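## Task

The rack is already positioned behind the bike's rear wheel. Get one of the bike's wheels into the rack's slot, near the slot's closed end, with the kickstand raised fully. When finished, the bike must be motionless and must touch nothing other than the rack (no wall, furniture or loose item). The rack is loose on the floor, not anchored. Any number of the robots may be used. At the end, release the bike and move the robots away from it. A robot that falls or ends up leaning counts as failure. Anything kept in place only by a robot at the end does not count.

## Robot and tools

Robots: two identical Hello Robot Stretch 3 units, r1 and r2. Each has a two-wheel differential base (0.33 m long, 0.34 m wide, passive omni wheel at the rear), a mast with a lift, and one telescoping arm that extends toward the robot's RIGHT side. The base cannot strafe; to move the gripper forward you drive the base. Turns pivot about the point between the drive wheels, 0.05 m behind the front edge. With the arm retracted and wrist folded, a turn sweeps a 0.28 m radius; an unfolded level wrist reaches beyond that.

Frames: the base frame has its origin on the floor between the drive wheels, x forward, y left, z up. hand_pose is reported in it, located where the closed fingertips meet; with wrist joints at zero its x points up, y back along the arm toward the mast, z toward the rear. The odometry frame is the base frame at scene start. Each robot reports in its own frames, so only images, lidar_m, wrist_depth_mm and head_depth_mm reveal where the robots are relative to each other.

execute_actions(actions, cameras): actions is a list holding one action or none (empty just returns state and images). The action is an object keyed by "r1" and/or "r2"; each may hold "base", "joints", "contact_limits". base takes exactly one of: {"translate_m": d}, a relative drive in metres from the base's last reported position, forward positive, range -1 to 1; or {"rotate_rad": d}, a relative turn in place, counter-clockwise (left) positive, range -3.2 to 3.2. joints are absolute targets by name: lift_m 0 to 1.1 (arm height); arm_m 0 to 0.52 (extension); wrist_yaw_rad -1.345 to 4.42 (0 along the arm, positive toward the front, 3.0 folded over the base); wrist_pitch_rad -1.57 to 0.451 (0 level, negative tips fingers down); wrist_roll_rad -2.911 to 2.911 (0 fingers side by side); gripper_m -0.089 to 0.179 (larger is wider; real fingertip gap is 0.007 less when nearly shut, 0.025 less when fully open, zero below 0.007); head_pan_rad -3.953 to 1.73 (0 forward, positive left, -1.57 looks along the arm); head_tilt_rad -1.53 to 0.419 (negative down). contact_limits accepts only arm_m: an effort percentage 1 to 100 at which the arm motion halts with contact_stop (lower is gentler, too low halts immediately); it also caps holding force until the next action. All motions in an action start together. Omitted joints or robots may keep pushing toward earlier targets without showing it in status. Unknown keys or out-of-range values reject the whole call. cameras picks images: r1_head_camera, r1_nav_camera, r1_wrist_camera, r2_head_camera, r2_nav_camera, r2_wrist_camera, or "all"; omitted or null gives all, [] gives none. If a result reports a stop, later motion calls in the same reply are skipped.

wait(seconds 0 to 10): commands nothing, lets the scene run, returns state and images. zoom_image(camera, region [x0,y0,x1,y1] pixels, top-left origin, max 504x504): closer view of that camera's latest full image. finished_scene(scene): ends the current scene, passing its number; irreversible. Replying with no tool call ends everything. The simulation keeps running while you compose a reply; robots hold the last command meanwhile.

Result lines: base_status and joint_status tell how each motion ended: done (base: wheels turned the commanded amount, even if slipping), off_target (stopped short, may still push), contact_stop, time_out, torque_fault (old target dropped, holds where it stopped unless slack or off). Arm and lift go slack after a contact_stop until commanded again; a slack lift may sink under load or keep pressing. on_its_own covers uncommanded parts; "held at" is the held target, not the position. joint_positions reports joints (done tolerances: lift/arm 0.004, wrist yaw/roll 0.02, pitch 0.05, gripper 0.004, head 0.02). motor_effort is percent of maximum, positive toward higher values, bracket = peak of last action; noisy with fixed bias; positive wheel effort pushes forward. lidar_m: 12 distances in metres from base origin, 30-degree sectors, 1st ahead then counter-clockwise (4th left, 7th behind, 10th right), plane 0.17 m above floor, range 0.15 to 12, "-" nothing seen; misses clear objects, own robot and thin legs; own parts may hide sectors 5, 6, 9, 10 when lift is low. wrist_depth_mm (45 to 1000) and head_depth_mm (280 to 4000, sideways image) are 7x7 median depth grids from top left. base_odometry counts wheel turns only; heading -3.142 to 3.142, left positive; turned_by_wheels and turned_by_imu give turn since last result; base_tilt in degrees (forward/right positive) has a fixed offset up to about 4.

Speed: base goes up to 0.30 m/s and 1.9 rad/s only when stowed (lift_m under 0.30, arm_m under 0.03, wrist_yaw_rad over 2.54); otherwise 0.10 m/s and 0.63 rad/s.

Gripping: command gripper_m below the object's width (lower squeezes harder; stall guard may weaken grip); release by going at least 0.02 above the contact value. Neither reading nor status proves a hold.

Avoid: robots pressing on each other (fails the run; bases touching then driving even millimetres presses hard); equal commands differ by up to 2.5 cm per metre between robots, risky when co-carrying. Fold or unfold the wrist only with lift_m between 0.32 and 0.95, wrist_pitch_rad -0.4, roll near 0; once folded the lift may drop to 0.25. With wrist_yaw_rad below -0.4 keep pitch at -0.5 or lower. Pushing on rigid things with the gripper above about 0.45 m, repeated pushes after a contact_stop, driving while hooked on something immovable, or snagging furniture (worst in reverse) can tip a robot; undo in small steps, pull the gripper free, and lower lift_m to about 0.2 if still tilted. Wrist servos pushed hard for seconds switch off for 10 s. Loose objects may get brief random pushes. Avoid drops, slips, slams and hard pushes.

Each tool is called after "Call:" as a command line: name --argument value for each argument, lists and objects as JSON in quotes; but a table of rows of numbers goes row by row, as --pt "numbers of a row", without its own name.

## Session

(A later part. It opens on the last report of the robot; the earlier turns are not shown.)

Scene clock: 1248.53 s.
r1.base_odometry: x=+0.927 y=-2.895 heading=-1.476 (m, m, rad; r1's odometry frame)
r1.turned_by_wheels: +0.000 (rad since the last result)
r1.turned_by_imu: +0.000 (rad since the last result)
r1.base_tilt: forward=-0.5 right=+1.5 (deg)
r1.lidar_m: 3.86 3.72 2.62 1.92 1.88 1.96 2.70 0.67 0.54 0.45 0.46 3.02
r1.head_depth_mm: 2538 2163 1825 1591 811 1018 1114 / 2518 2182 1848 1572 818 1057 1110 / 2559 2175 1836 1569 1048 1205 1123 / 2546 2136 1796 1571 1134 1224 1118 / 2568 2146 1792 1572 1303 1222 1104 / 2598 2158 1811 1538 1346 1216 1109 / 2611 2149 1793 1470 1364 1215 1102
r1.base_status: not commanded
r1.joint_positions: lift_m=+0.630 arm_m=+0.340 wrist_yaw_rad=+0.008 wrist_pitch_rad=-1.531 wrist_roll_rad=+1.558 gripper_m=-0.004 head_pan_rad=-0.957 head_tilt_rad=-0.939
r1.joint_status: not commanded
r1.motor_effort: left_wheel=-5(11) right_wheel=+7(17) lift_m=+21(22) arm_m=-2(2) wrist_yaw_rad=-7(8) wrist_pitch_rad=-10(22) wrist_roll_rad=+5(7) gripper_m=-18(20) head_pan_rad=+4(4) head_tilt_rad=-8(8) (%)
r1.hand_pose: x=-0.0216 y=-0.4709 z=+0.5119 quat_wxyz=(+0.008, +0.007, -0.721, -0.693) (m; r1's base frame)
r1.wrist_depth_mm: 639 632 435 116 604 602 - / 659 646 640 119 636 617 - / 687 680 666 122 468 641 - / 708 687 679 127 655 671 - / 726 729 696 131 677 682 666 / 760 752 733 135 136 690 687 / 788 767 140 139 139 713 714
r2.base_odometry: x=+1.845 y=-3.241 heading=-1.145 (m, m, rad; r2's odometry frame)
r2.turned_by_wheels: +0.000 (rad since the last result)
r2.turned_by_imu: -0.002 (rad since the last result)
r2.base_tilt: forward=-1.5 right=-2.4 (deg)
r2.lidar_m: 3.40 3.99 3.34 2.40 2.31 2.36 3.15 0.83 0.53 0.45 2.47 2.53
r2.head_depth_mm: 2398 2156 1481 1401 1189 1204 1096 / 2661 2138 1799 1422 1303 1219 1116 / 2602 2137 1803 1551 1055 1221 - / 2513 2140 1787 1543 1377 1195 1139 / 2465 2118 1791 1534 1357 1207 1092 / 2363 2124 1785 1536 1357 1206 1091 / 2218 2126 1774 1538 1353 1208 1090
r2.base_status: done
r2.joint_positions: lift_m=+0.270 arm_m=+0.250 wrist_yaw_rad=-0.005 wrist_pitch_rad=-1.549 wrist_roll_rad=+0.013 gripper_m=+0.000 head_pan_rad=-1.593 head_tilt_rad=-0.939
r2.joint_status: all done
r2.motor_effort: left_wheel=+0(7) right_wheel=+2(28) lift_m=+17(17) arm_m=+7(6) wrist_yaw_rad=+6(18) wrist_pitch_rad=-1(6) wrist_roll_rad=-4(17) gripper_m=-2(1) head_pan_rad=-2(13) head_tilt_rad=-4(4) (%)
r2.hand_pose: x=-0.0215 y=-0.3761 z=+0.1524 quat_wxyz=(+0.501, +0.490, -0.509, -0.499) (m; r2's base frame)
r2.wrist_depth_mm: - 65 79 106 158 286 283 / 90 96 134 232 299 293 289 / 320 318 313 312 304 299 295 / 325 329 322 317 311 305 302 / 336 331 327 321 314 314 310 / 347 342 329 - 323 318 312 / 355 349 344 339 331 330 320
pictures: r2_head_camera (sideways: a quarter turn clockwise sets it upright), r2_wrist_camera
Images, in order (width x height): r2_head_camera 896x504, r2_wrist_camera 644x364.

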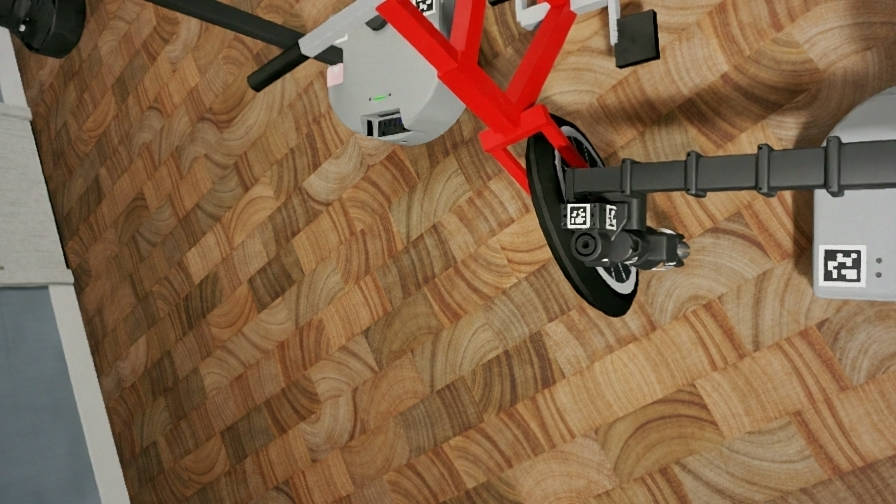

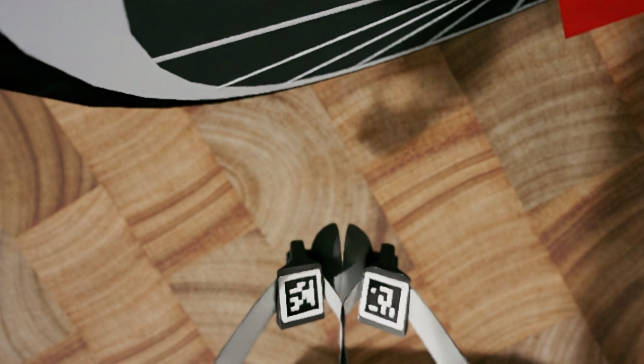

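Call:
execute_actions --actions '[]'

Scene clock: 1274.33 s.
r1.base_odometry: x=+0.927 y=-2.895 heading=-1.476 (m, m, rad; r1's odometry frame)
r1.turned_by_wheels: +0.000 (rad since the last result)
r1.turned_by_imu: +0.000 (rad since the last result)
r1.base_tilt: forward=-0.4 right=+1.3 (deg)
r1.lidar_m: 3.86 3.72 2.61 1.92 1.87 1.95 2.71 0.67 0.54 0.45 0.46 3.03
r1.head_depth_mm: 2520 2196 1841 1591 810 1019 1117 / 2533 2170 1825 1578 822 1056 1108 / 2538 2157 1812 1574 1054 1210 1130 / 2572 2159 1822 1569 1135 1230 1123 / 2568 2154 1799 1563 1291 1218 1102 / 2558 2135 1804 1557 1344 1219 1098 / 2622 2123 1788 1465 1365 1217 1100
r1.base_status: not commanded
r1.joint_positions: lift_m=+0.630 arm_m=+0.340 wrist_yaw_rad=+0.008 wrist_pitch_rad=-1.531 wrist_roll_rad=+1.558 gripper_m=-0.004 head_pan_rad=-0.957 head_tilt_rad=-0.939
r1.joint_status: not commanded
r1.motor_effort: left_wheel=-5(11) right_wheel=+6(17) lift_m=+21(22) arm_m=-2(2) wrist_yaw_rad=-6(8) wrist_pitch_rad=-9(22) wrist_roll_rad=+5(7) gripper_m=-20(20) head_pan_rad=+4(4) head_tilt_rad=-7(8) (%)
r1.hand_pose: x=-0.0216 y=-0.4709 z=+0.5119 quat_wxyz=(+0.008, +0.007, -0.721, -0.693) (m; r1's base frame)
r1.wrist_depth_mm: 641 631 430 116 610 593 - / 664 658 641 118 615 611 - / 670 664 663 122 469 628 - / 702 688 695 126 654 648 - / 725 713 706 130 680 682 663 / 769 742 721 135 136 694 689 / 788 776 140 138 138 708 714
r2.base_odometry: x=+1.845 y=-3.241 heading=-1.145 (m, m, rad; r2's odometry frame)
r2.turned_by_wheels: +0.000 (rad since the last result)
r2.turned_by_imu: -0.001 (rad since the last result)
r2.base_tilt: forward=-1.5 right=-2.3 (deg)
r2.lidar_m: 3.38 3.98 3.35 2.39 2.30 2.36 3.17 0.83 0.53 0.45 2.47 2.54
r2.head_depth_mm: 2420 2145 1494 1395 1190 1198 1105 / 2685 2134 1808 1419 1304 1225 1114 / 2607 2129 1789 1550 1056 1214 - / 2510 2150 1786 1546 1378 1195 1136 / 2426 2095 1785 1541 1356 1211 1086 / 2335 2122 1776 1533 1352 1206 1094 / 2236 2098 1767 1537 1352 1200 1090
r2.base_status: done
r2.joint_positions: lift_m=+0.270 arm_m=+0.250 wrist_yaw_rad=-0.005 wrist_pitch_rad=-1.549 wrist_roll_rad=+0.013 gripper_m=+0.000 head_pan_rad=-1.593 head_tilt_rad=-0.939
r2.joint_status: all done
r2.motor_effort: left_wheel=+0(7) right_wheel=+2(28) lift_m=+17(17) arm_m=+7(6) wrist_yaw_rad=+5(18) wrist_pitch_rad=-1(6) wrist_roll_rad=-4(17) gripper_m=-2(1) head_pan_rad=-2(13) head_tilt_rad=-4(4) (%)
r2.hand_pose: x=-0.0215 y=-0.3761 z=+0.1524 quat_wxyz=(+0.501, +0.490, -0.509, -0.499) (m; r2's base frame)
r2.wrist_depth_mm: - 65 79 106 158 287 280 / 90 96 134 234 296 291 289 / 319 316 313 307 303 300 293 / 329 324 319 314 310 303 299 / 335 331 329 323 317 313 307 / 349 339 339 - 320 319 312 / 357 350 347 336 334 329 323
pictures: r1_head_camera (sideways: a quarter turn clockwise sets it upright), r1_nav_camera (sideways: a quarter turn counterclockwise sets it upright), r1_wrist_camera, r2_head_camera (sideways: a quarter turn clockwise sets it upright), r2_nav_camera (sideways: a quarter turn counterclockwise sets it upright), r2_wrist_camera
Images, in order (width x height): r1_head_camera 896x504, r1_nav_camera 672x504, r1_wrist_camera 644x364, r2_head_camera 896x504, r2_nav_camera 672x504, r2_wrist_camera 644x364.

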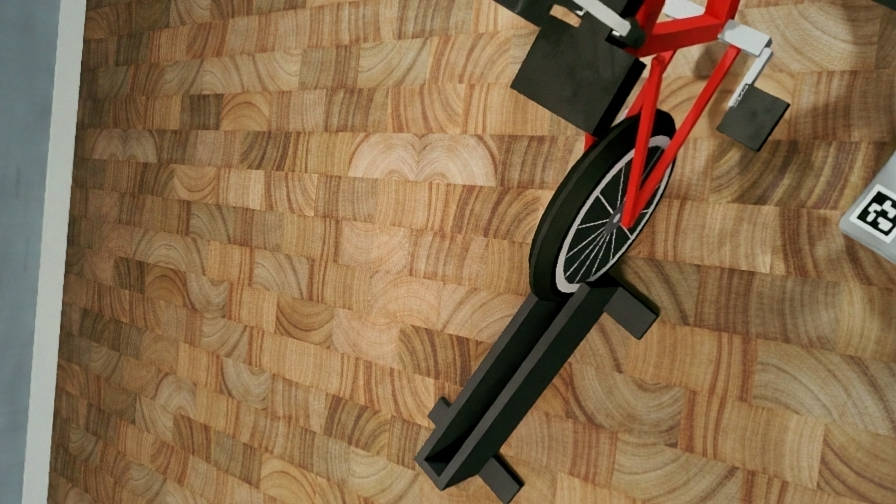

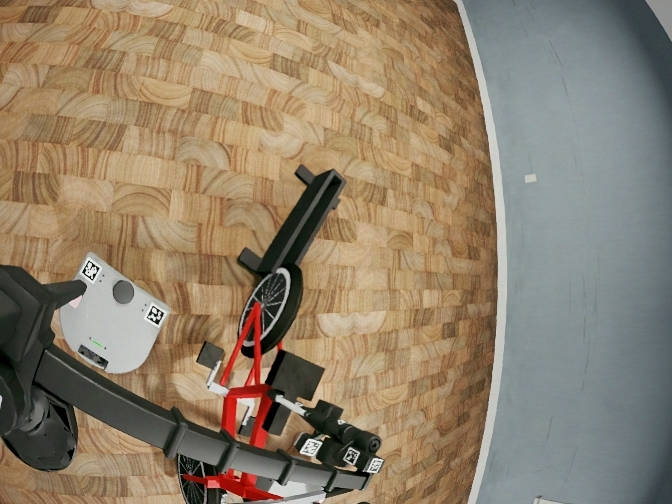

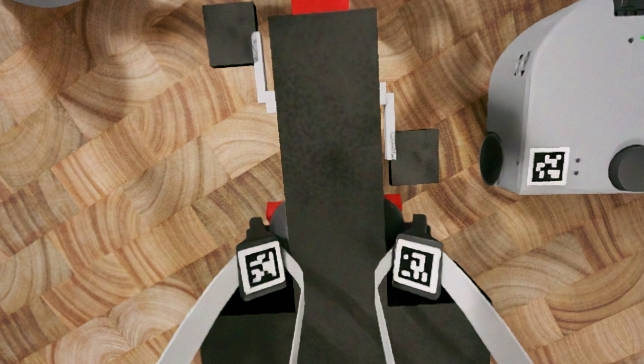

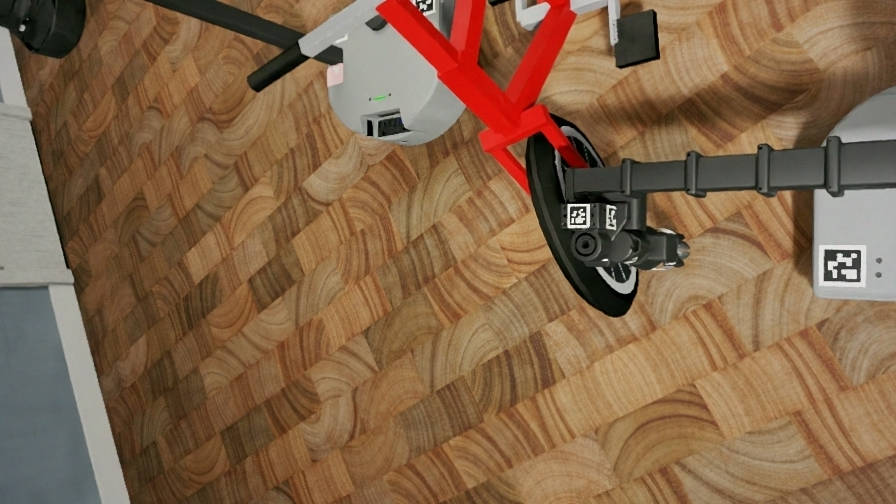

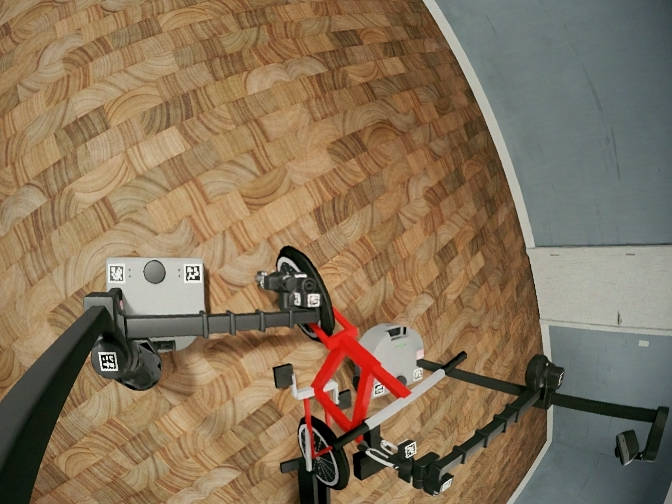

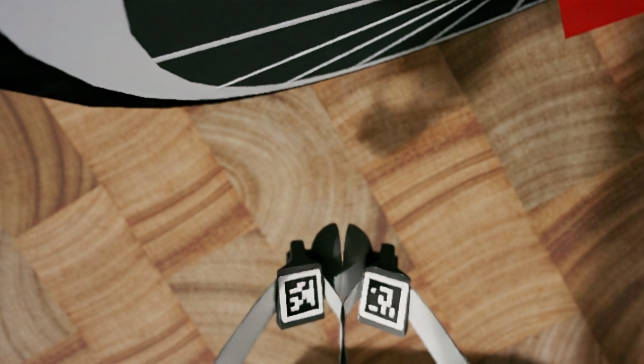

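Call:
execute_actions --actions '[{"r2": {"joints": {"arm_m": 0.30}}}]' --cameras '["r2_head_camera", "r2_nav_camera", "r1_head_camera"]'

Scene clock: 1285.40 s.
r1.base_odometry: x=+0.927 y=-2.895 heading=-1.476 (m, m, rad; r1's odometry frame)
r1.turned_by_wheels: +0.000 (rad since the last result)
r1.turned_by_imu: +0.000 (rad since the last result)
r1.base_tilt: forward=-0.5 right=+1.4 (deg)
r1.lidar_m: 3.85 3.72 2.62 1.91 1.88 1.95 2.70 0.65 0.56 0.45 0.46 3.02
r1.head_depth_mm: 2561 2161 1844 1584 805 1008 1116 / 2534 2174 1838 1565 808 1054 1110 / 2555 2197 1806 1578 1050 1206 1128 / 2569 2154 1815 1562 1143 1231 1117 / 2553 2153 1810 1565 1303 1222 1103 / 2551 2133 1797 1546 1341 1220 1102 / 2574 2153 1787 1461 1368 1214 1103
r1.base_status: not commanded
r1.joint_positions: lift_m=+0.630 arm_m=+0.340 wrist_yaw_rad=+0.004 wrist_pitch_rad=-1.540 wrist_roll_rad=+1.560 gripper_m=-0.004 head_pan_rad=-0.957 head_tilt_rad=-0.939
r1.joint_status: not commanded
r1.motor_effort: left_wheel=+1(5) right_wheel=-3(6) lift_m=+22(21) arm_m=-2(2) wrist_yaw_rad=-3(6) wrist_pitch_rad=-5(9) wrist_roll_rad=+4(5) gripper_m=-19(19) head_pan_rad=+4(3) head_tilt_rad=-7(7) (%)
r1.hand_pose: x=-0.0216 y=-0.4685 z=+0.5121 quat_wxyz=(+0.005, +0.005, -0.717, -0.697) (m; r1's base frame)
r1.wrist_depth_mm: 632 639 434 116 604 596 - / 669 648 640 119 634 611 - / 674 660 651 122 630 - - / 699 697 676 126 478 666 648 / 721 705 712 130 681 677 674 / 759 748 729 135 136 693 680 / 768 766 139 139 139 711 715
r2.base_odometry: x=+1.845 y=-3.241 heading=-1.145 (m, m, rad; r2's odometry frame)
r2.turned_by_wheels: +0.000 (rad since the last result)
r2.turned_by_imu: -0.001 (rad since the last result)
r2.base_tilt: forward=-1.4 right=-2.3 (deg)
r2.lidar_m: 3.41 3.99 3.33 2.40 2.30 2.36 3.15 0.84 0.54 0.50 2.47 2.54
r2.head_depth_mm: 2415 2152 1515 1397 1147 1210 1102 / 2623 2149 1806 1427 1301 1218 1115 / 2622 2139 1797 1552 1096 1220 - / 2520 2124 1783 1546 1213 1215 1132 / 2437 2129 1780 1554 1327 1214 1095 / 2350 2121 1765 1528 1349 1207 1087 / 2235 2103 1767 1532 1349 1205 1089
r2.base_status: not commanded
r2.joint_positions: lift_m=+0.270 arm_m=+0.299 wrist_yaw_rad=+0.001 wrist_pitch_rad=-1.549 wrist_roll_rad=-0.003 gripper_m=+0.000 head_pan_rad=-1.593 head_tilt_rad=-0.939
r2.joint_status: all done
r2.motor_effort: left_wheel=+2(2) right_wheel=-4(4) lift_m=+17(17) arm_m=+8(7) wrist_yaw_rad=-1(5) wrist_pitch_rad=-1(1) wrist_roll_rad=+2(4) gripper_m=-3(2) head_pan_rad=-2(3) head_tilt_rad=-4(4) (%)
r2.hand_pose: x=-0.0217 y=-0.4260 z=+0.1524 quat_wxyz=(+0.507, +0.496, -0.504, -0.494) (m; r2's base frame)
r2.wrist_depth_mm: - 65 68 72 76 81 86 / 314 107 115 126 139 138 99 / 322 318 312 309 306 303 100 / 332 326 318 314 311 307 300 / 335 327 331 326 316 313 305 / 344 340 333 - 322 318 313 / 356 349 343 336 335 325 321
pictures: r1_head_camera (sideways: a quarter turn clockwise sets it upright), r2_head_camera (sideways: a quarter turn clockwise sets it upright), r2_nav_camera (sideways: a quarter turn counterclockwise sets it upright)
Images, in order (width x height): r1_head_camera 896x504, r2_head_camera 896x504, r2_nav_camera 672x504.

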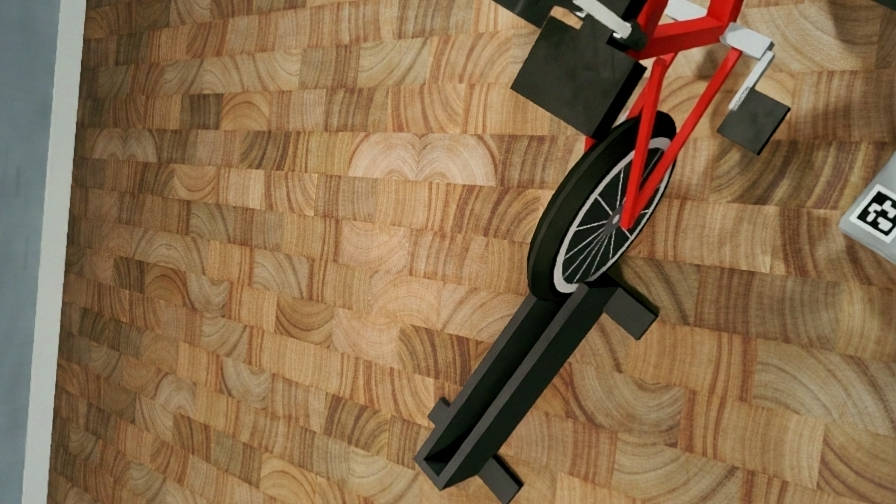

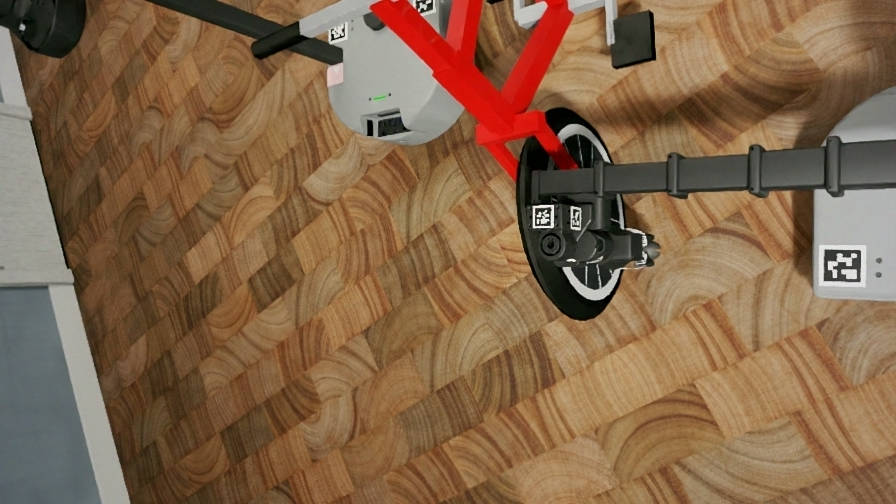

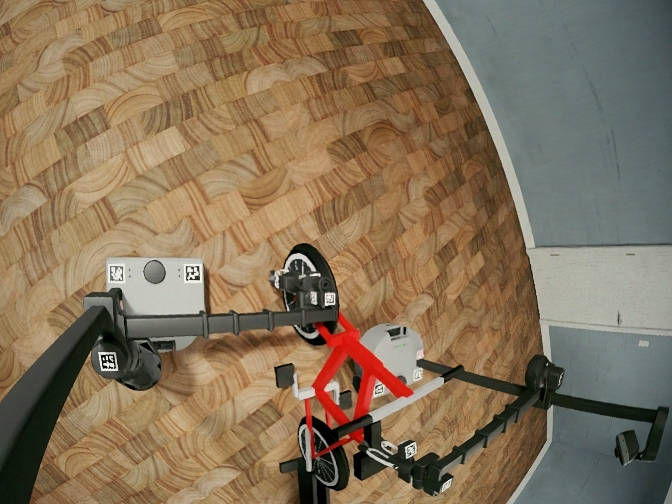

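Call:
execute_actions --actions '[{"r1": {"base": {"translate_m": 0.06}}, "r2": {"joints": {"arm_m": 0.29}}}]' --cameras '["r2_head_camera", "r1_wrist_camera", "r1_head_camera"]'

Scene clock: 1298.37 s.
r1.base_odometry: x=+0.933 y=-2.954 heading=-1.477 (m, m, rad; r1's odometry frame)
r1.turned_by_wheels: -0.001 (rad since the last result)
r1.turned_by_imu: -0.077 (rad since the last result)
r1.base_tilt: forward=-0.4 right=+1.4 (deg)
r1.lidar_m: 3.83 3.67 2.87 1.99 1.90 1.95 2.55 0.71 0.58 0.45 0.45 2.94
r1.head_depth_mm: 2558 2172 1832 1573 795 997 1110 / 2513 2169 1830 1575 820 1069 1100 / 2513 2167 1805 1565 1077 1189 1125 / 2543 2165 1814 1570 1152 1221 1119 / 2521 2170 1821 1556 1285 1222 1101 / 2517 2139 1805 1545 1322 1220 1111 / 2526 2132 1795 1549 1365 1223 1099
r1.base_status: done
r1.joint_positions: lift_m=+0.630 arm_m=+0.340 wrist_yaw_rad=+0.026 wrist_pitch_rad=-1.541 wrist_roll_rad=+1.540 gripper_m=-0.004 head_pan_rad=-0.957 head_tilt_rad=-0.939
r1.joint_status: not commanded
r1.on_its_own: right_wheel is at rest, and its effort (+29) is outside its rest range (-18 to +18); wrist_yaw_rad is at rest, and its effort (-21) is outside its rest range (-12 to +12)
r1.motor_effort: left_wheel=-18(20) right_wheel=+29(31) lift_m=+21(22) arm_m=-3(3) wrist_yaw_rad=-21(20) wrist_pitch_rad=-5(5) wrist_roll_rad=+13(13) gripper_m=-19(19) head_pan_rad=+4(4) head_tilt_rad=-6(7) (%)
r1.hand_pose: x=-0.0220 y=-0.4685 z=+0.5121 quat_wxyz=(+0.020, +0.020, -0.717, -0.696) (m; r1's base frame)
r1.wrist_depth_mm: 640 635 436 116 613 603 595 / 657 651 637 119 618 626 - / 675 663 667 122 461 637 - / 703 688 689 126 570 - - / 721 715 708 130 672 661 673 / 741 732 711 134 136 681 677 / 761 774 138 138 138 711 701
r2.base_odometry: x=+1.845 y=-3.241 heading=-1.145 (m, m, rad; r2's odometry frame)
r2.turned_by_wheels: +0.000 (rad since the last result)
r2.turned_by_imu: -0.001 (rad since the last result)
r2.base_tilt: forward=-1.5 right=-2.4 (deg)
r2.lidar_m: 3.39 3.99 3.30 2.39 2.29 2.36 3.14 0.84 0.54 0.50 2.47 2.54
r2.head_depth_mm: 2569 2152 1512 1399 1189 1205 1102 / 2655 2154 1809 1467 1296 1221 1118 / 2599 2133 1802 1552 1066 1225 - / 2524 2118 1802 1548 1163 1210 1131 / 2444 2132 1782 1544 1334 1210 1096 / 2362 2112 1776 1535 1356 1208 1092 / 2225 2090 1771 1533 1355 1203 1088
r2.base_status: not commanded
r2.joint_positions: lift_m=+0.270 arm_m=+0.290 wrist_yaw_rad=+0.001 wrist_pitch_rad=-1.549 wrist_roll_rad=-0.003 gripper_m=+0.000 head_pan_rad=-1.593 head_tilt_rad=-0.939
r2.joint_status: all done
r2.motor_effort: left_wheel=+2(1) right_wheel=-2(4) lift_m=+17(17) arm_m=-6(7) wrist_yaw_rad=-1(2) wrist_pitch_rad=-1(1) wrist_roll_rad=+2(2) gripper_m=-2(1) head_pan_rad=-3(2) head_tilt_rad=-4(4) (%)
r2.hand_pose: x=-0.0217 y=-0.4169 z=+0.1524 quat_wxyz=(+0.507, +0.496, -0.504, -0.494) (m; r2's base frame)
r2.wrist_depth_mm: - 75 80 86 93 101 106 / 312 122 134 153 178 211 97 / 323 316 310 308 300 297 296 / 328 325 320 313 312 305 301 / 335 334 328 325 315 308 309 / 342 339 333 - 321 315 316 / 351 347 343 339 332 329 318
pictures: r1_head_camera (sideways: a quarter turn clockwise sets it upright), r1_wrist_camera, r2_head_camera (sideways: a quarter turn clockwise sets it upright)
Images, in order (width x height): r1_head_camera 896x504, r1_wrist_camera 644x364, r2_head_camera 896x504.

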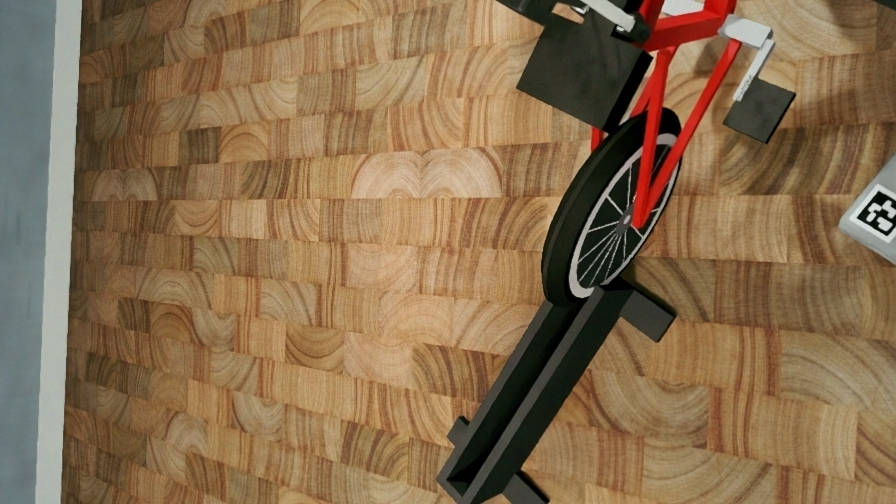

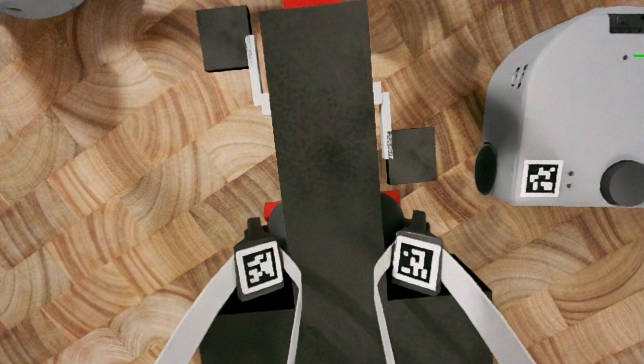

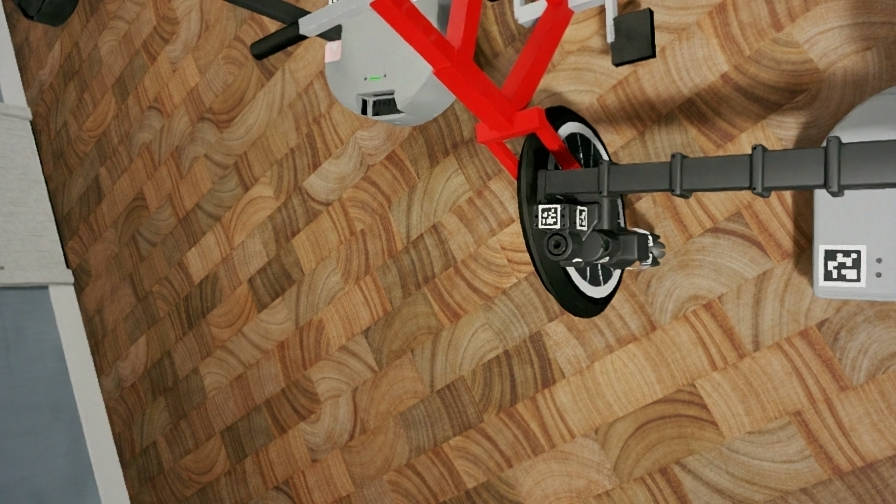

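Call:
execute_actions --actions '[{"r1": {"base": {"translate_m": -0.036}}, "r2": {"joints": {"arm_m": 0.05}}}]' --cameras '[]'

Call:
execute_actions --actions '[{"r1": {"base": {"rotate_rad": 0.07}}, "r2": {"base": {"translate_m": -0.77}, "joints": {"lift_m": 0.58, "wrist_roll_rad": 1.57, "gripper_m": 0.11}}}]' --cameras '["r2_head_camera", "r1_wrist_camera", "r1_head_camera", "r2_nav_camera"]'

Scene clock: 1378.73 s.
r1.base_odometry: x=+0.929 y=-2.919 heading=-1.477 (m, m, rad; r1's odometry frame)
r1.turned_by_wheels: +0.001 (rad since the last result)
r1.turned_by_imu: +0.001 (rad since the last result)
r1.base_tilt: forward=-0.4 right=+1.5 (deg)
r1.lidar_m: 3.88 3.72 2.83 1.96 1.88 1.92 2.53 0.72 0.58 0.45 0.45 0.55
r1.head_depth_mm: 2564 2194 1814 1575 809 1014 1105 / 2545 2190 1824 1579 809 1065 1100 / 2521 2161 1807 1566 1083 1192 1125 / 2528 2148 1804 1569 1124 1227 1123 / 2555 2125 1809 1552 1268 1225 1102 / 2577 2150 1805 1550 1320 1216 1107 / 2533 2111 1798 1545 1335 1218 1096
r1.base_status: done
r1.joint_positions: lift_m=+0.630 arm_m=+0.340 wrist_yaw_rad=+0.048 wrist_pitch_rad=-1.543 wrist_roll_rad=+1.549 gripper_m=-0.004 head_pan_rad=-0.957 head_tilt_rad=-0.939
r1.joint_status: not commanded
r1.on_its_own: wrist_yaw_rad is held at +0.043, not at your +0.000, by its stall guard, which is not easing now
r1.motor_effort: left_wheel=+9(21) right_wheel=-11(28) lift_m=+21(21) arm_m=-3(2) wrist_yaw_rad=-3(13) wrist_pitch_rad=-4(5) wrist_roll_rad=+9(10) gripper_m=-19(20) head_pan_rad=+4(4) head_tilt_rad=-8(8) (%)
r1.hand_pose: x=-0.0224 y=-0.4680 z=+0.5121 quat_wxyz=(+0.025, +0.024, -0.716, -0.697) (m; r1's base frame)
r1.wrist_depth_mm: 637 630 430 116 602 605 - / 655 645 637 118 617 623 - / 676 671 664 122 457 638 - / 695 695 673 126 648 660 - / 731 706 699 130 687 684 670 / 752 737 723 135 136 697 694 / 780 753 139 139 139 722 705
r2.base_odometry: x=+1.845 y=-3.241 heading=-1.145 (m, m, rad; r2's odometry frame)
r2.turned_by_wheels: +0.000 (rad since the last result)
r2.turned_by_imu: -0.001 (rad since the last result)
r2.base_tilt: forward=-1.5 right=-2.3 (deg)
r2.lidar_m: 3.40 3.98 3.35 2.39 2.30 2.35 3.16 0.82 0.54 0.50 2.46 2.54
r2.head_depth_mm: 2497 2154 1479 926 1150 1205 1101 / 2663 2143 1791 1427 1327 1221 1114 / 2597 2141 1799 1546 1105 1233 - / 2525 2130 1790 1545 1126 1231 - / 2438 2121 1775 1541 1308 1209 1091 / 2356 2110 1780 1539 1357 1207 1092 / 2215 2092 1773 1535 1347 1205 1085
r2.base_status: not commanded
r2.joint_positions: lift_m=+0.270 arm_m=+0.051 wrist_yaw_rad=+0.001 wrist_pitch_rad=-1.488 wrist_roll_rad=-0.003 gripper_m=+0.000 head_pan_rad=-1.593 head_tilt_rad=-0.939
r2.joint_status: all done
r2.on_its_own: wrist_pitch_rad is at rest, and its effort (-22) is outside its rest range (-20 to +32)
r2.motor_effort: left_wheel=+1(1) right_wheel=-2(2) lift_m=+17(17) arm_m=-11(11) wrist_yaw_rad=-1(1) wrist_pitch_rad=-22(22) wrist_roll_rad=+2(2) gripper_m=-2(2) head_pan_rad=-3(3) head_tilt_rad=-4(4) (%)
r2.hand_pose: x=-0.0216 y=-0.1929 z=+0.1518 quat_wxyz=(+0.521, +0.480, -0.519, -0.478) (m; r2's base frame)
r2.wrist_depth_mm: 316 314 312 307 302 298 293 / 323 319 311 308 306 299 296 / 328 323 318 316 307 304 301 / 332 327 325 316 309 306 303 / 335 329 325 320 317 309 308 / 337 330 330 - - - 306 / 343 339 335 - - - -
pictures: none
No camera images: the call's "cameras" was empty. Leave "cameras" out to get every camera's image.

Scene clock: 1387.50 s.
r1.base_odometry: x=+0.929 y=-2.919 heading=-1.407 (m, m, rad; r1's odometry frame)
r1.turned_by_wheels: +0.070 (rad since the last result)
r1.turned_by_imu: +0.067 (rad since the last result)
r1.base_tilt: forward=-0.5 right=+1.4 (deg)
r1.lidar_m: 3.85 3.71 2.64 1.92 1.89 1.95 2.69 0.66 0.56 0.45 0.46 3.00
r1.head_depth_mm: 2437 884 1497 1473 806 1004 1110 / 2513 2175 1819 1439 819 1056 1111 / 2523 2169 1822 1548 1055 1211 1122 / 2560 2147 1813 1561 1147 1221 1122 / 2580 2151 1801 1554 1291 1221 1103 / 2556 2159 1810 1545 1336 1225 1097 / 2577 2142 1791 1460 1350 1212 1095
r1.base_status: done
r1.joint_positions: lift_m=+0.630 arm_m=+0.340 wrist_yaw_rad=+0.044 wrist_pitch_rad=-1.547 wrist_roll_rad=+1.568 gripper_m=-0.004 head_pan_rad=-0.957 head_tilt_rad=-0.939
r1.joint_status: not commanded
r1.on_its_own: wrist_yaw_rad is held at +0.043, not at your +0.000, by its stall guard, which is not easing now
r1.motor_effort: left_wheel=-7(15) right_wheel=+9(18) lift_m=+21(21) arm_m=-2(2) wrist_yaw_rad=-2(5) wrist_pitch_rad=-2(4) wrist_roll_rad=+1(8) gripper_m=-19(19) head_pan_rad=+4(4) head_tilt_rad=-6(8) (%)
r1.hand_pose: x=-0.0224 y=-0.4668 z=+0.5122 quat_wxyz=(+0.017, +0.017, -0.715, -0.699) (m; r1's base frame)
r1.wrist_depth_mm: 630 631 433 116 603 606 - / 653 640 645 118 620 626 - / 671 674 649 122 640 - - / 686 675 679 126 557 666 - / 578 703 692 129 688 680 673 / 568 682 710 134 136 696 690 / 585 744 139 138 139 698 722
r2.base_odometry: x=+1.527 y=-2.540 heading=-1.145 (m, m, rad; r2's odometry frame)
r2.turned_by_wheels: +0.000 (rad since the last result)
r2.turned_by_imu: +0.000 (rad since the last result)
r2.base_tilt: forward=-1.4 right=-2.3 (deg)
r2.lidar_m: 3.96 4.64 2.75 1.96 1.89 1.94 2.61 4.06 0.60 0.56 0.59 0.76
r2.head_depth_mm: 2676 2154 1814 1560 1308 1226 1105 / 2680 2153 1799 1552 1300 - - / 2643 2129 1809 1539 1194 - 1130 / 2642 2130 1793 1552 1165 - - / 2614 2108 1801 1096 1158 1211 1095 / 2448 2018 1497 905 1309 1207 1091 / 935 1994 685 1429 1290 1204 1092
r2.base_status: done
r2.joint_positions: lift_m=+0.580 arm_m=+0.050 wrist_yaw_rad=+0.001 wrist_pitch_rad=-1.543 wrist_roll_rad=+1.564 gripper_m=+0.110 head_pan_rad=-1.593 head_tilt_rad=-0.939
r2.joint_status: all done
r2.motor_effort: left_wheel=+1(2) right_wheel=-1(4) lift_m=+32(36) arm_m=-6(11) wrist_yaw_rad=-2(1) wrist_pitch_rad=-3(22) wrist_roll_rad=+3(4) gripper_m=+0(83) head_pan_rad=-2(2) head_tilt_rad=-4(4) (%)
r2.hand_pose: x=-0.0216 y=-0.1782 z=+0.4615 quat_wxyz=(+0.003, +0.003, -0.717, -0.697) (m; r2's base frame)
r2.wrist_depth_mm: 457 617 600 598 572 560 565 / 447 592 613 590 - - 565 / 436 631 627 632 - - 583 / 430 613 654 627 - - 601 / 437 671 642 648 641 616 620 / 445 692 676 668 655 638 617 / 504 703 688 685 671 646 631
pictures: r1_head_camera (sideways: a quarter turn clockwise sets it upright), r1_wrist_camera, r2_head_camera (sideways: a quarter turn clockwise sets it upright), r2_nav_camera (sideways: a quarter turn counterclockwise sets it upright)
Images, in order (width x height): r1_head_camera 896x504, r1_wrist_camera 644x364, r2_head_camera 896x504, r2_nav_camera 672x504.

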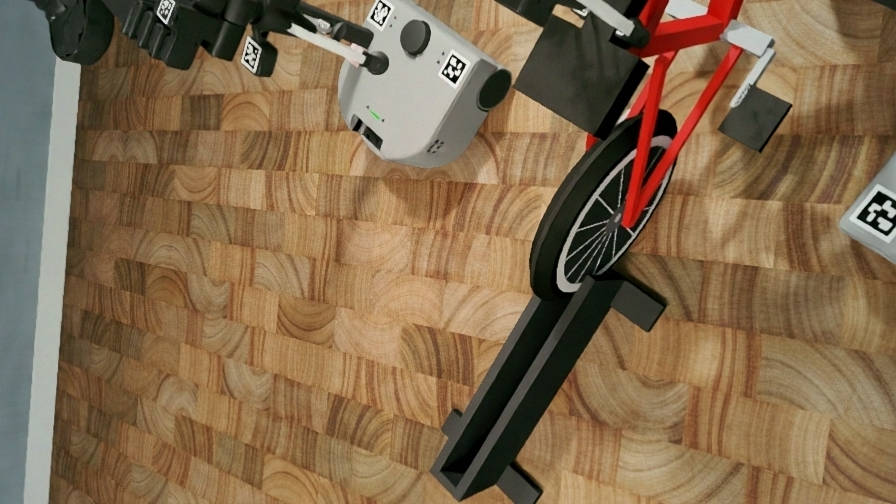

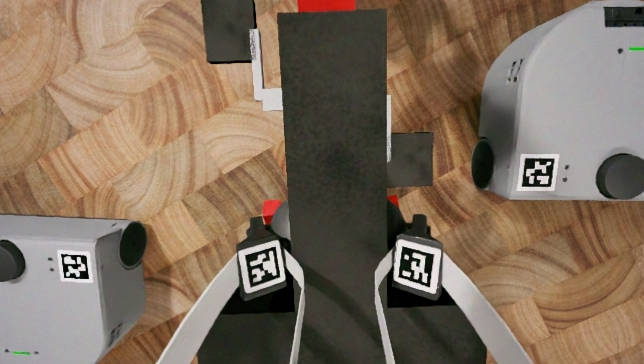

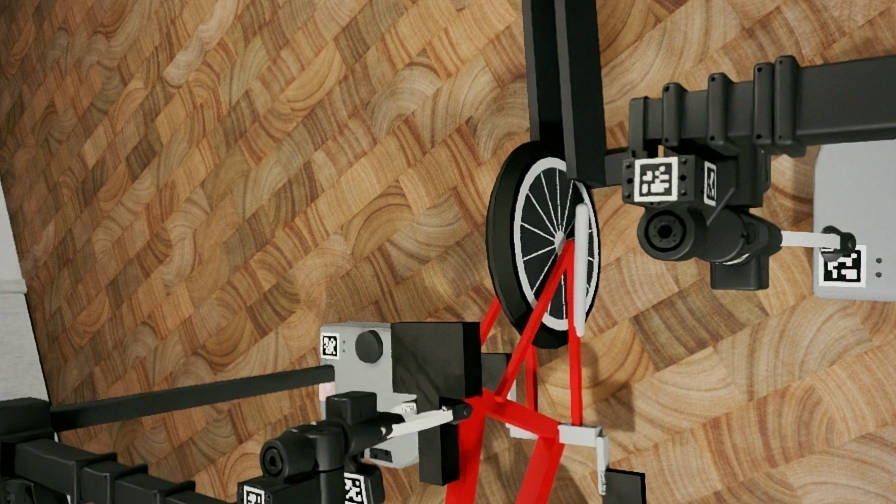

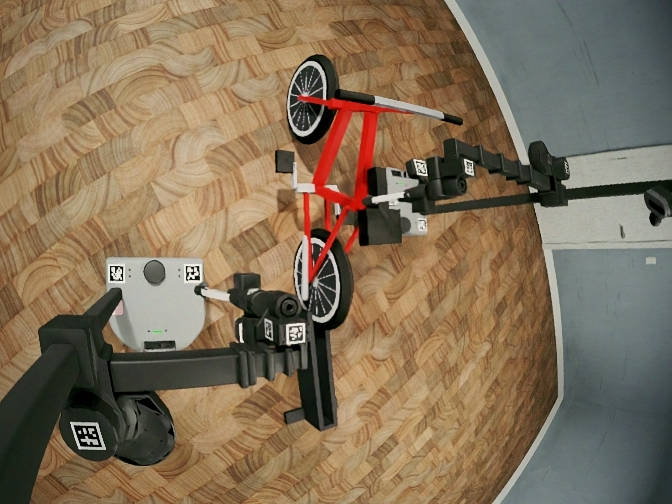

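Call:
execute_actions --actions '[{"r2": {"joints": {"arm_m": 0.46}}}]' --cameras '["r2_head_camera", "r2_wrist_camera", "r1_head_camera"]'

Scene clock: 1411.83 s.
r1.base_odometry: x=+0.929 y=-2.919 heading=-1.407 (m, m, rad; r1's odometry frame)
r1.turned_by_wheels: +0.000 (rad since the last result)
r1.turned_by_imu: -0.001 (rad since the last result)
r1.base_tilt: forward=-0.4 right=+1.4 (deg)
r1.lidar_m: 3.85 3.70 2.64 1.92 1.88 1.95 2.69 0.66 0.56 0.45 0.46 3.00
r1.head_depth_mm: 2436 2029 1789 1465 811 999 1117 / 2519 2146 1840 1436 821 1055 1104 / 2544 2167 721 749 1033 1211 1123 / 2589 2143 1828 1535 1146 1228 1121 / 2545 2151 1799 1565 1297 1226 1096 / 2562 2131 1780 1554 1351 1208 1096 / 2609 2137 1797 1463 1365 1221 1099
r1.base_status: not commanded
r1.joint_positions: lift_m=+0.630 arm_m=+0.340 wrist_yaw_rad=+0.044 wrist_pitch_rad=-1.547 wrist_roll_rad=+1.568 gripper_m=-0.004 head_pan_rad=-0.957 head_tilt_rad=-0.939
r1.joint_status: not commanded
r1.on_its_own: wrist_yaw_rad is held at +0.043, not at your +0.000, by its stall guard, which is not easing now
r1.motor_effort: left_wheel=-7(7) right_wheel=+9(9) lift_m=+21(21) arm_m=-2(2) wrist_yaw_rad=-2(1) wrist_pitch_rad=-2(1) wrist_roll_rad=+0(1) gripper_m=-18(19) head_pan_rad=+4(4) head_tilt_rad=-8(8) (%)
r1.hand_pose: x=-0.0224 y=-0.4668 z=+0.5122 quat_wxyz=(+0.017, +0.017, -0.715, -0.699) (m; r1's base frame)
r1.wrist_depth_mm: 633 638 426 116 612 598 - / 659 641 647 118 626 635 - / 672 673 656 122 638 - - / 694 689 678 126 566 657 - / 580 704 696 130 672 672 662 / 573 670 716 134 136 708 699 / 584 750 138 139 139 715 737
r2.base_odometry: x=+1.527 y=-2.540 heading=-1.145 (m, m, rad; r2's odometry frame)
r2.turned_by_wheels: +0.000 (rad since the last result)
r2.turned_by_imu: -0.001 (rad since the last result)
r2.base_tilt: forward=-1.4 right=-2.3 (deg)
r2.lidar_m: 3.97 4.64 2.74 1.96 1.89 1.95 2.61 4.04 0.60 0.56 0.59 0.76
r2.head_depth_mm: 2658 2148 1807 1560 1305 1222 1105 / 2688 2156 1810 1583 1314 - - / 2653 2134 - 1523 1215 1213 1130 / 2639 2127 1817 1515 1170 1216 1135 / 2603 2115 1783 1091 1158 1204 1094 / 2448 2015 1496 901 1305 1204 1089 / 935 1995 686 1428 1283 1202 1088
r2.base_status: not commanded
r2.joint_positions: lift_m=+0.580 arm_m=+0.460 wrist_yaw_rad=+0.001 wrist_pitch_rad=-1.543 wrist_roll_rad=+1.565 gripper_m=+0.110 head_pan_rad=-1.593 head_tilt_rad=-0.939
r2.joint_status: all done
r2.motor_effort: left_wheel=+1(1) right_wheel=-1(1) lift_m=+32(32) arm_m=+6(7) wrist_yaw_rad=-1(1) wrist_pitch_rad=-3(3) wrist_roll_rad=+3(3) gripper_m=+0(0) head_pan_rad=-2(2) head_tilt_rad=-4(4) (%)
r2.hand_pose: x=-0.0216 y=-0.5873 z=+0.4615 quat_wxyz=(+0.003, +0.002, -0.717, -0.698) (m; r2's base frame)
r2.wrist_depth_mm: 606 618 596 478 581 568 571 / 625 630 607 295 585 583 578 / 648 631 623 268 603 602 591 / 674 645 641 264 619 610 - / 674 662 638 268 618 632 615 / 515 518 659 301 650 632 621 / 532 531 459 670 661 650 640
pictures: r1_head_camera (sideways: a quarter turn clockwise sets it upright), r2_head_camera (sideways: a quarter turn clockwise sets it upright), r2_wrist_camera
Images, in order (width x height): r1_head_camera 896x504, r2_head_camera 896x504, r2_wrist_camera 644x364.

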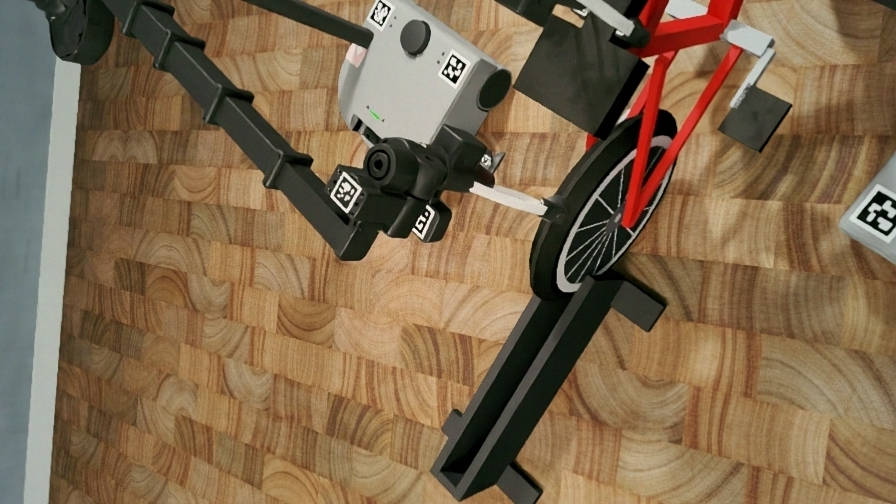

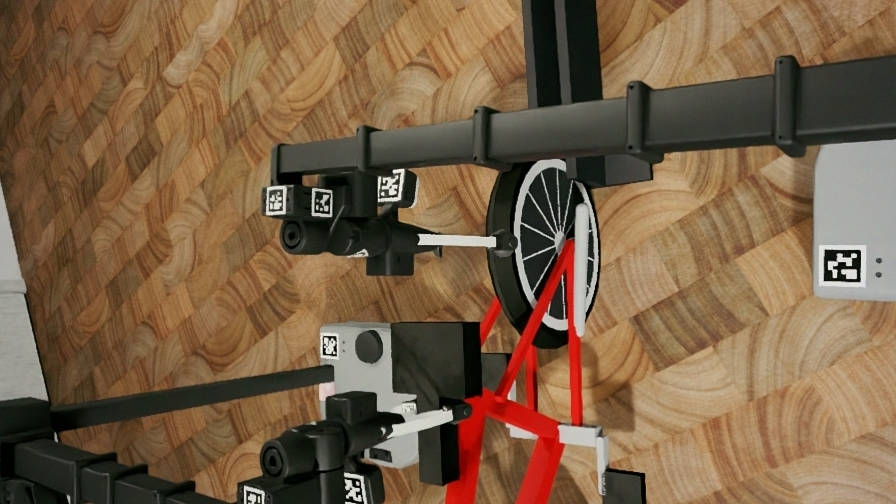

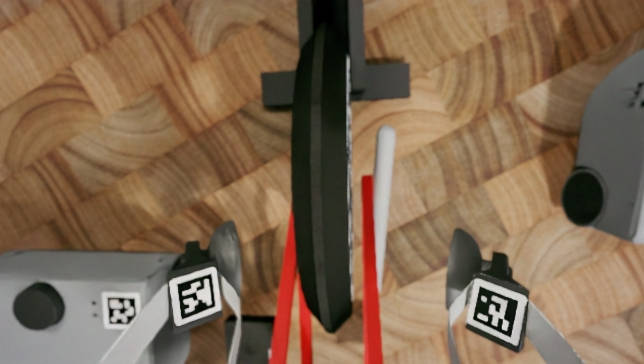

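Call:
execute_actions --actions '[{"r2": {"joints": {"arm_m": 0.472, "lift_m": 0.455}}}]' --cameras '["r2_head_camera", "r2_wrist_camera", "r1_head_camera"]'

Scene clock: 1423.30 s.
r1.base_odometry: x=+0.929 y=-2.919 heading=-1.407 (m, m, rad; r1's odometry frame)
r1.turned_by_wheels: +0.000 (rad since the last result)
r1.turned_by_imu: +0.000 (rad since the last result)
r1.base_tilt: forward=-0.4 right=+1.5 (deg)
r1.lidar_m: 3.84 3.71 2.63 1.92 1.88 1.96 2.69 0.66 0.56 0.45 0.46 3.00
r1.head_depth_mm: 2511 1100 1752 1467 805 995 1111 / 2496 2166 1520 1435 817 1059 1104 / 2527 2184 1820 818 998 1206 1119 / 2549 2173 1810 1476 1146 1231 1121 / 2588 2186 1827 1561 1296 1223 1106 / 2563 2152 1805 1560 1345 1220 1102 / 2592 2125 1803 1461 1370 1227 1092
r1.base_status: not commanded
r1.joint_positions: lift_m=+0.630 arm_m=+0.340 wrist_yaw_rad=+0.044 wrist_pitch_rad=-1.547 wrist_roll_rad=+1.568 gripper_m=-0.004 head_pan_rad=-0.957 head_tilt_rad=-0.939
r1.joint_status: not commanded
r1.on_its_own: wrist_yaw_rad is held at +0.043, not at your +0.000, by its stall guard, which is not easing now
r1.motor_effort: left_wheel=-8(7) right_wheel=+9(9) lift_m=+22(21) arm_m=-2(2) wrist_yaw_rad=-2(2) wrist_pitch_rad=-2(2) wrist_roll_rad=+0(0) gripper_m=-19(19) head_pan_rad=+4(4) head_tilt_rad=-8(8) (%)
r1.hand_pose: x=-0.0224 y=-0.4668 z=+0.5122 quat_wxyz=(+0.017, +0.017, -0.715, -0.699) (m; r1's base frame)
r1.wrist_depth_mm: 637 623 427 116 615 602 - / 646 645 629 118 629 618 - / 672 661 659 122 643 - - / 696 669 691 126 561 665 - / 583 704 712 129 679 679 673 / 564 688 714 134 136 704 693 / 590 738 138 139 139 712 707
r2.base_odometry: x=+1.527 y=-2.540 heading=-1.145 (m, m, rad; r2's odometry frame)
r2.turned_by_wheels: +0.000 (rad since the last result)
r2.turned_by_imu: -0.001 (rad since the last result)
r2.base_tilt: forward=-1.4 right=-2.3 (deg)
r2.lidar_m: 3.95 4.66 2.75 1.97 1.89 1.95 2.61 4.06 0.60 0.56 0.59 0.76
r2.head_depth_mm: 2667 2162 1815 1563 1297 1226 1100 / 2666 2161 1797 1558 1300 1220 1115 / 2636 2135 1829 - 1235 1214 - / 2630 2115 1830 1492 1169 1220 1137 / 2618 2125 1793 1091 1156 1212 1092 / 2457 2018 1493 906 1307 1209 1092 / 936 2009 686 1425 1281 1205 1087
r2.base_status: not commanded
r2.joint_positions: lift_m=+0.455 arm_m=+0.472 wrist_yaw_rad=+0.001 wrist_pitch_rad=-1.543 wrist_roll_rad=+1.565 gripper_m=+0.110 head_pan_rad=-1.593 head_tilt_rad=-0.939
r2.joint_status: all done
r2.motor_effort: left_wheel=+1(1) right_wheel=-1(1) lift_m=+17(32) arm_m=+7(7) wrist_yaw_rad=-1(1) wrist_pitch_rad=-3(3) wrist_roll_rad=+3(3) gripper_m=+0(1) head_pan_rad=-3(1) head_tilt_rad=-4(4) (%)
r2.hand_pose: x=-0.0216 y=-0.5992 z=+0.3373 quat_wxyz=(+0.003, +0.002, -0.716, -0.698) (m; r2's base frame)
r2.wrist_depth_mm: 496 489 474 151 462 455 446 / 501 498 491 138 463 463 454 / 509 508 503 131 479 476 475 / 528 516 513 128 302 490 476 / 538 536 531 128 296 496 489 / 491 497 531 129 312 506 497 / 392 454 561 138 311 521 512
pictures: r1_head_camera (sideways: a quarter turn clockwise sets it upright), r2_head_camera (sideways: a quarter turn clockwise sets it upright), r2_wrist_camera
Images, in order (width x height): r1_head_camera 896x504, r2_head_camera 896x504, r2_wrist_camera 644x364.

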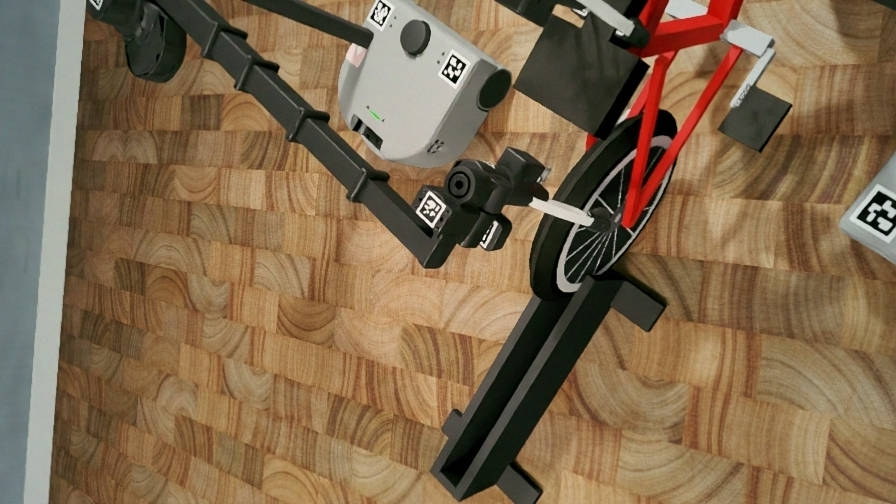

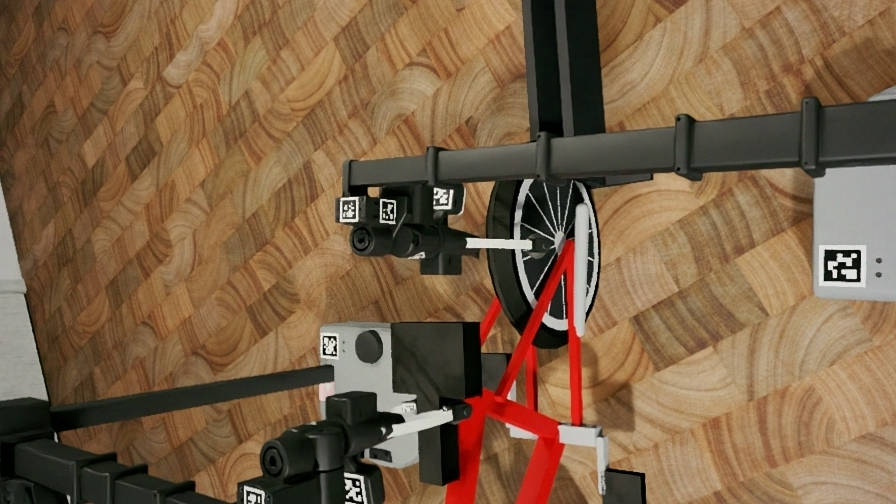

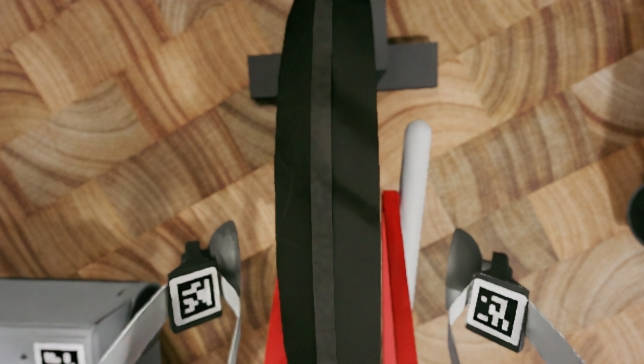

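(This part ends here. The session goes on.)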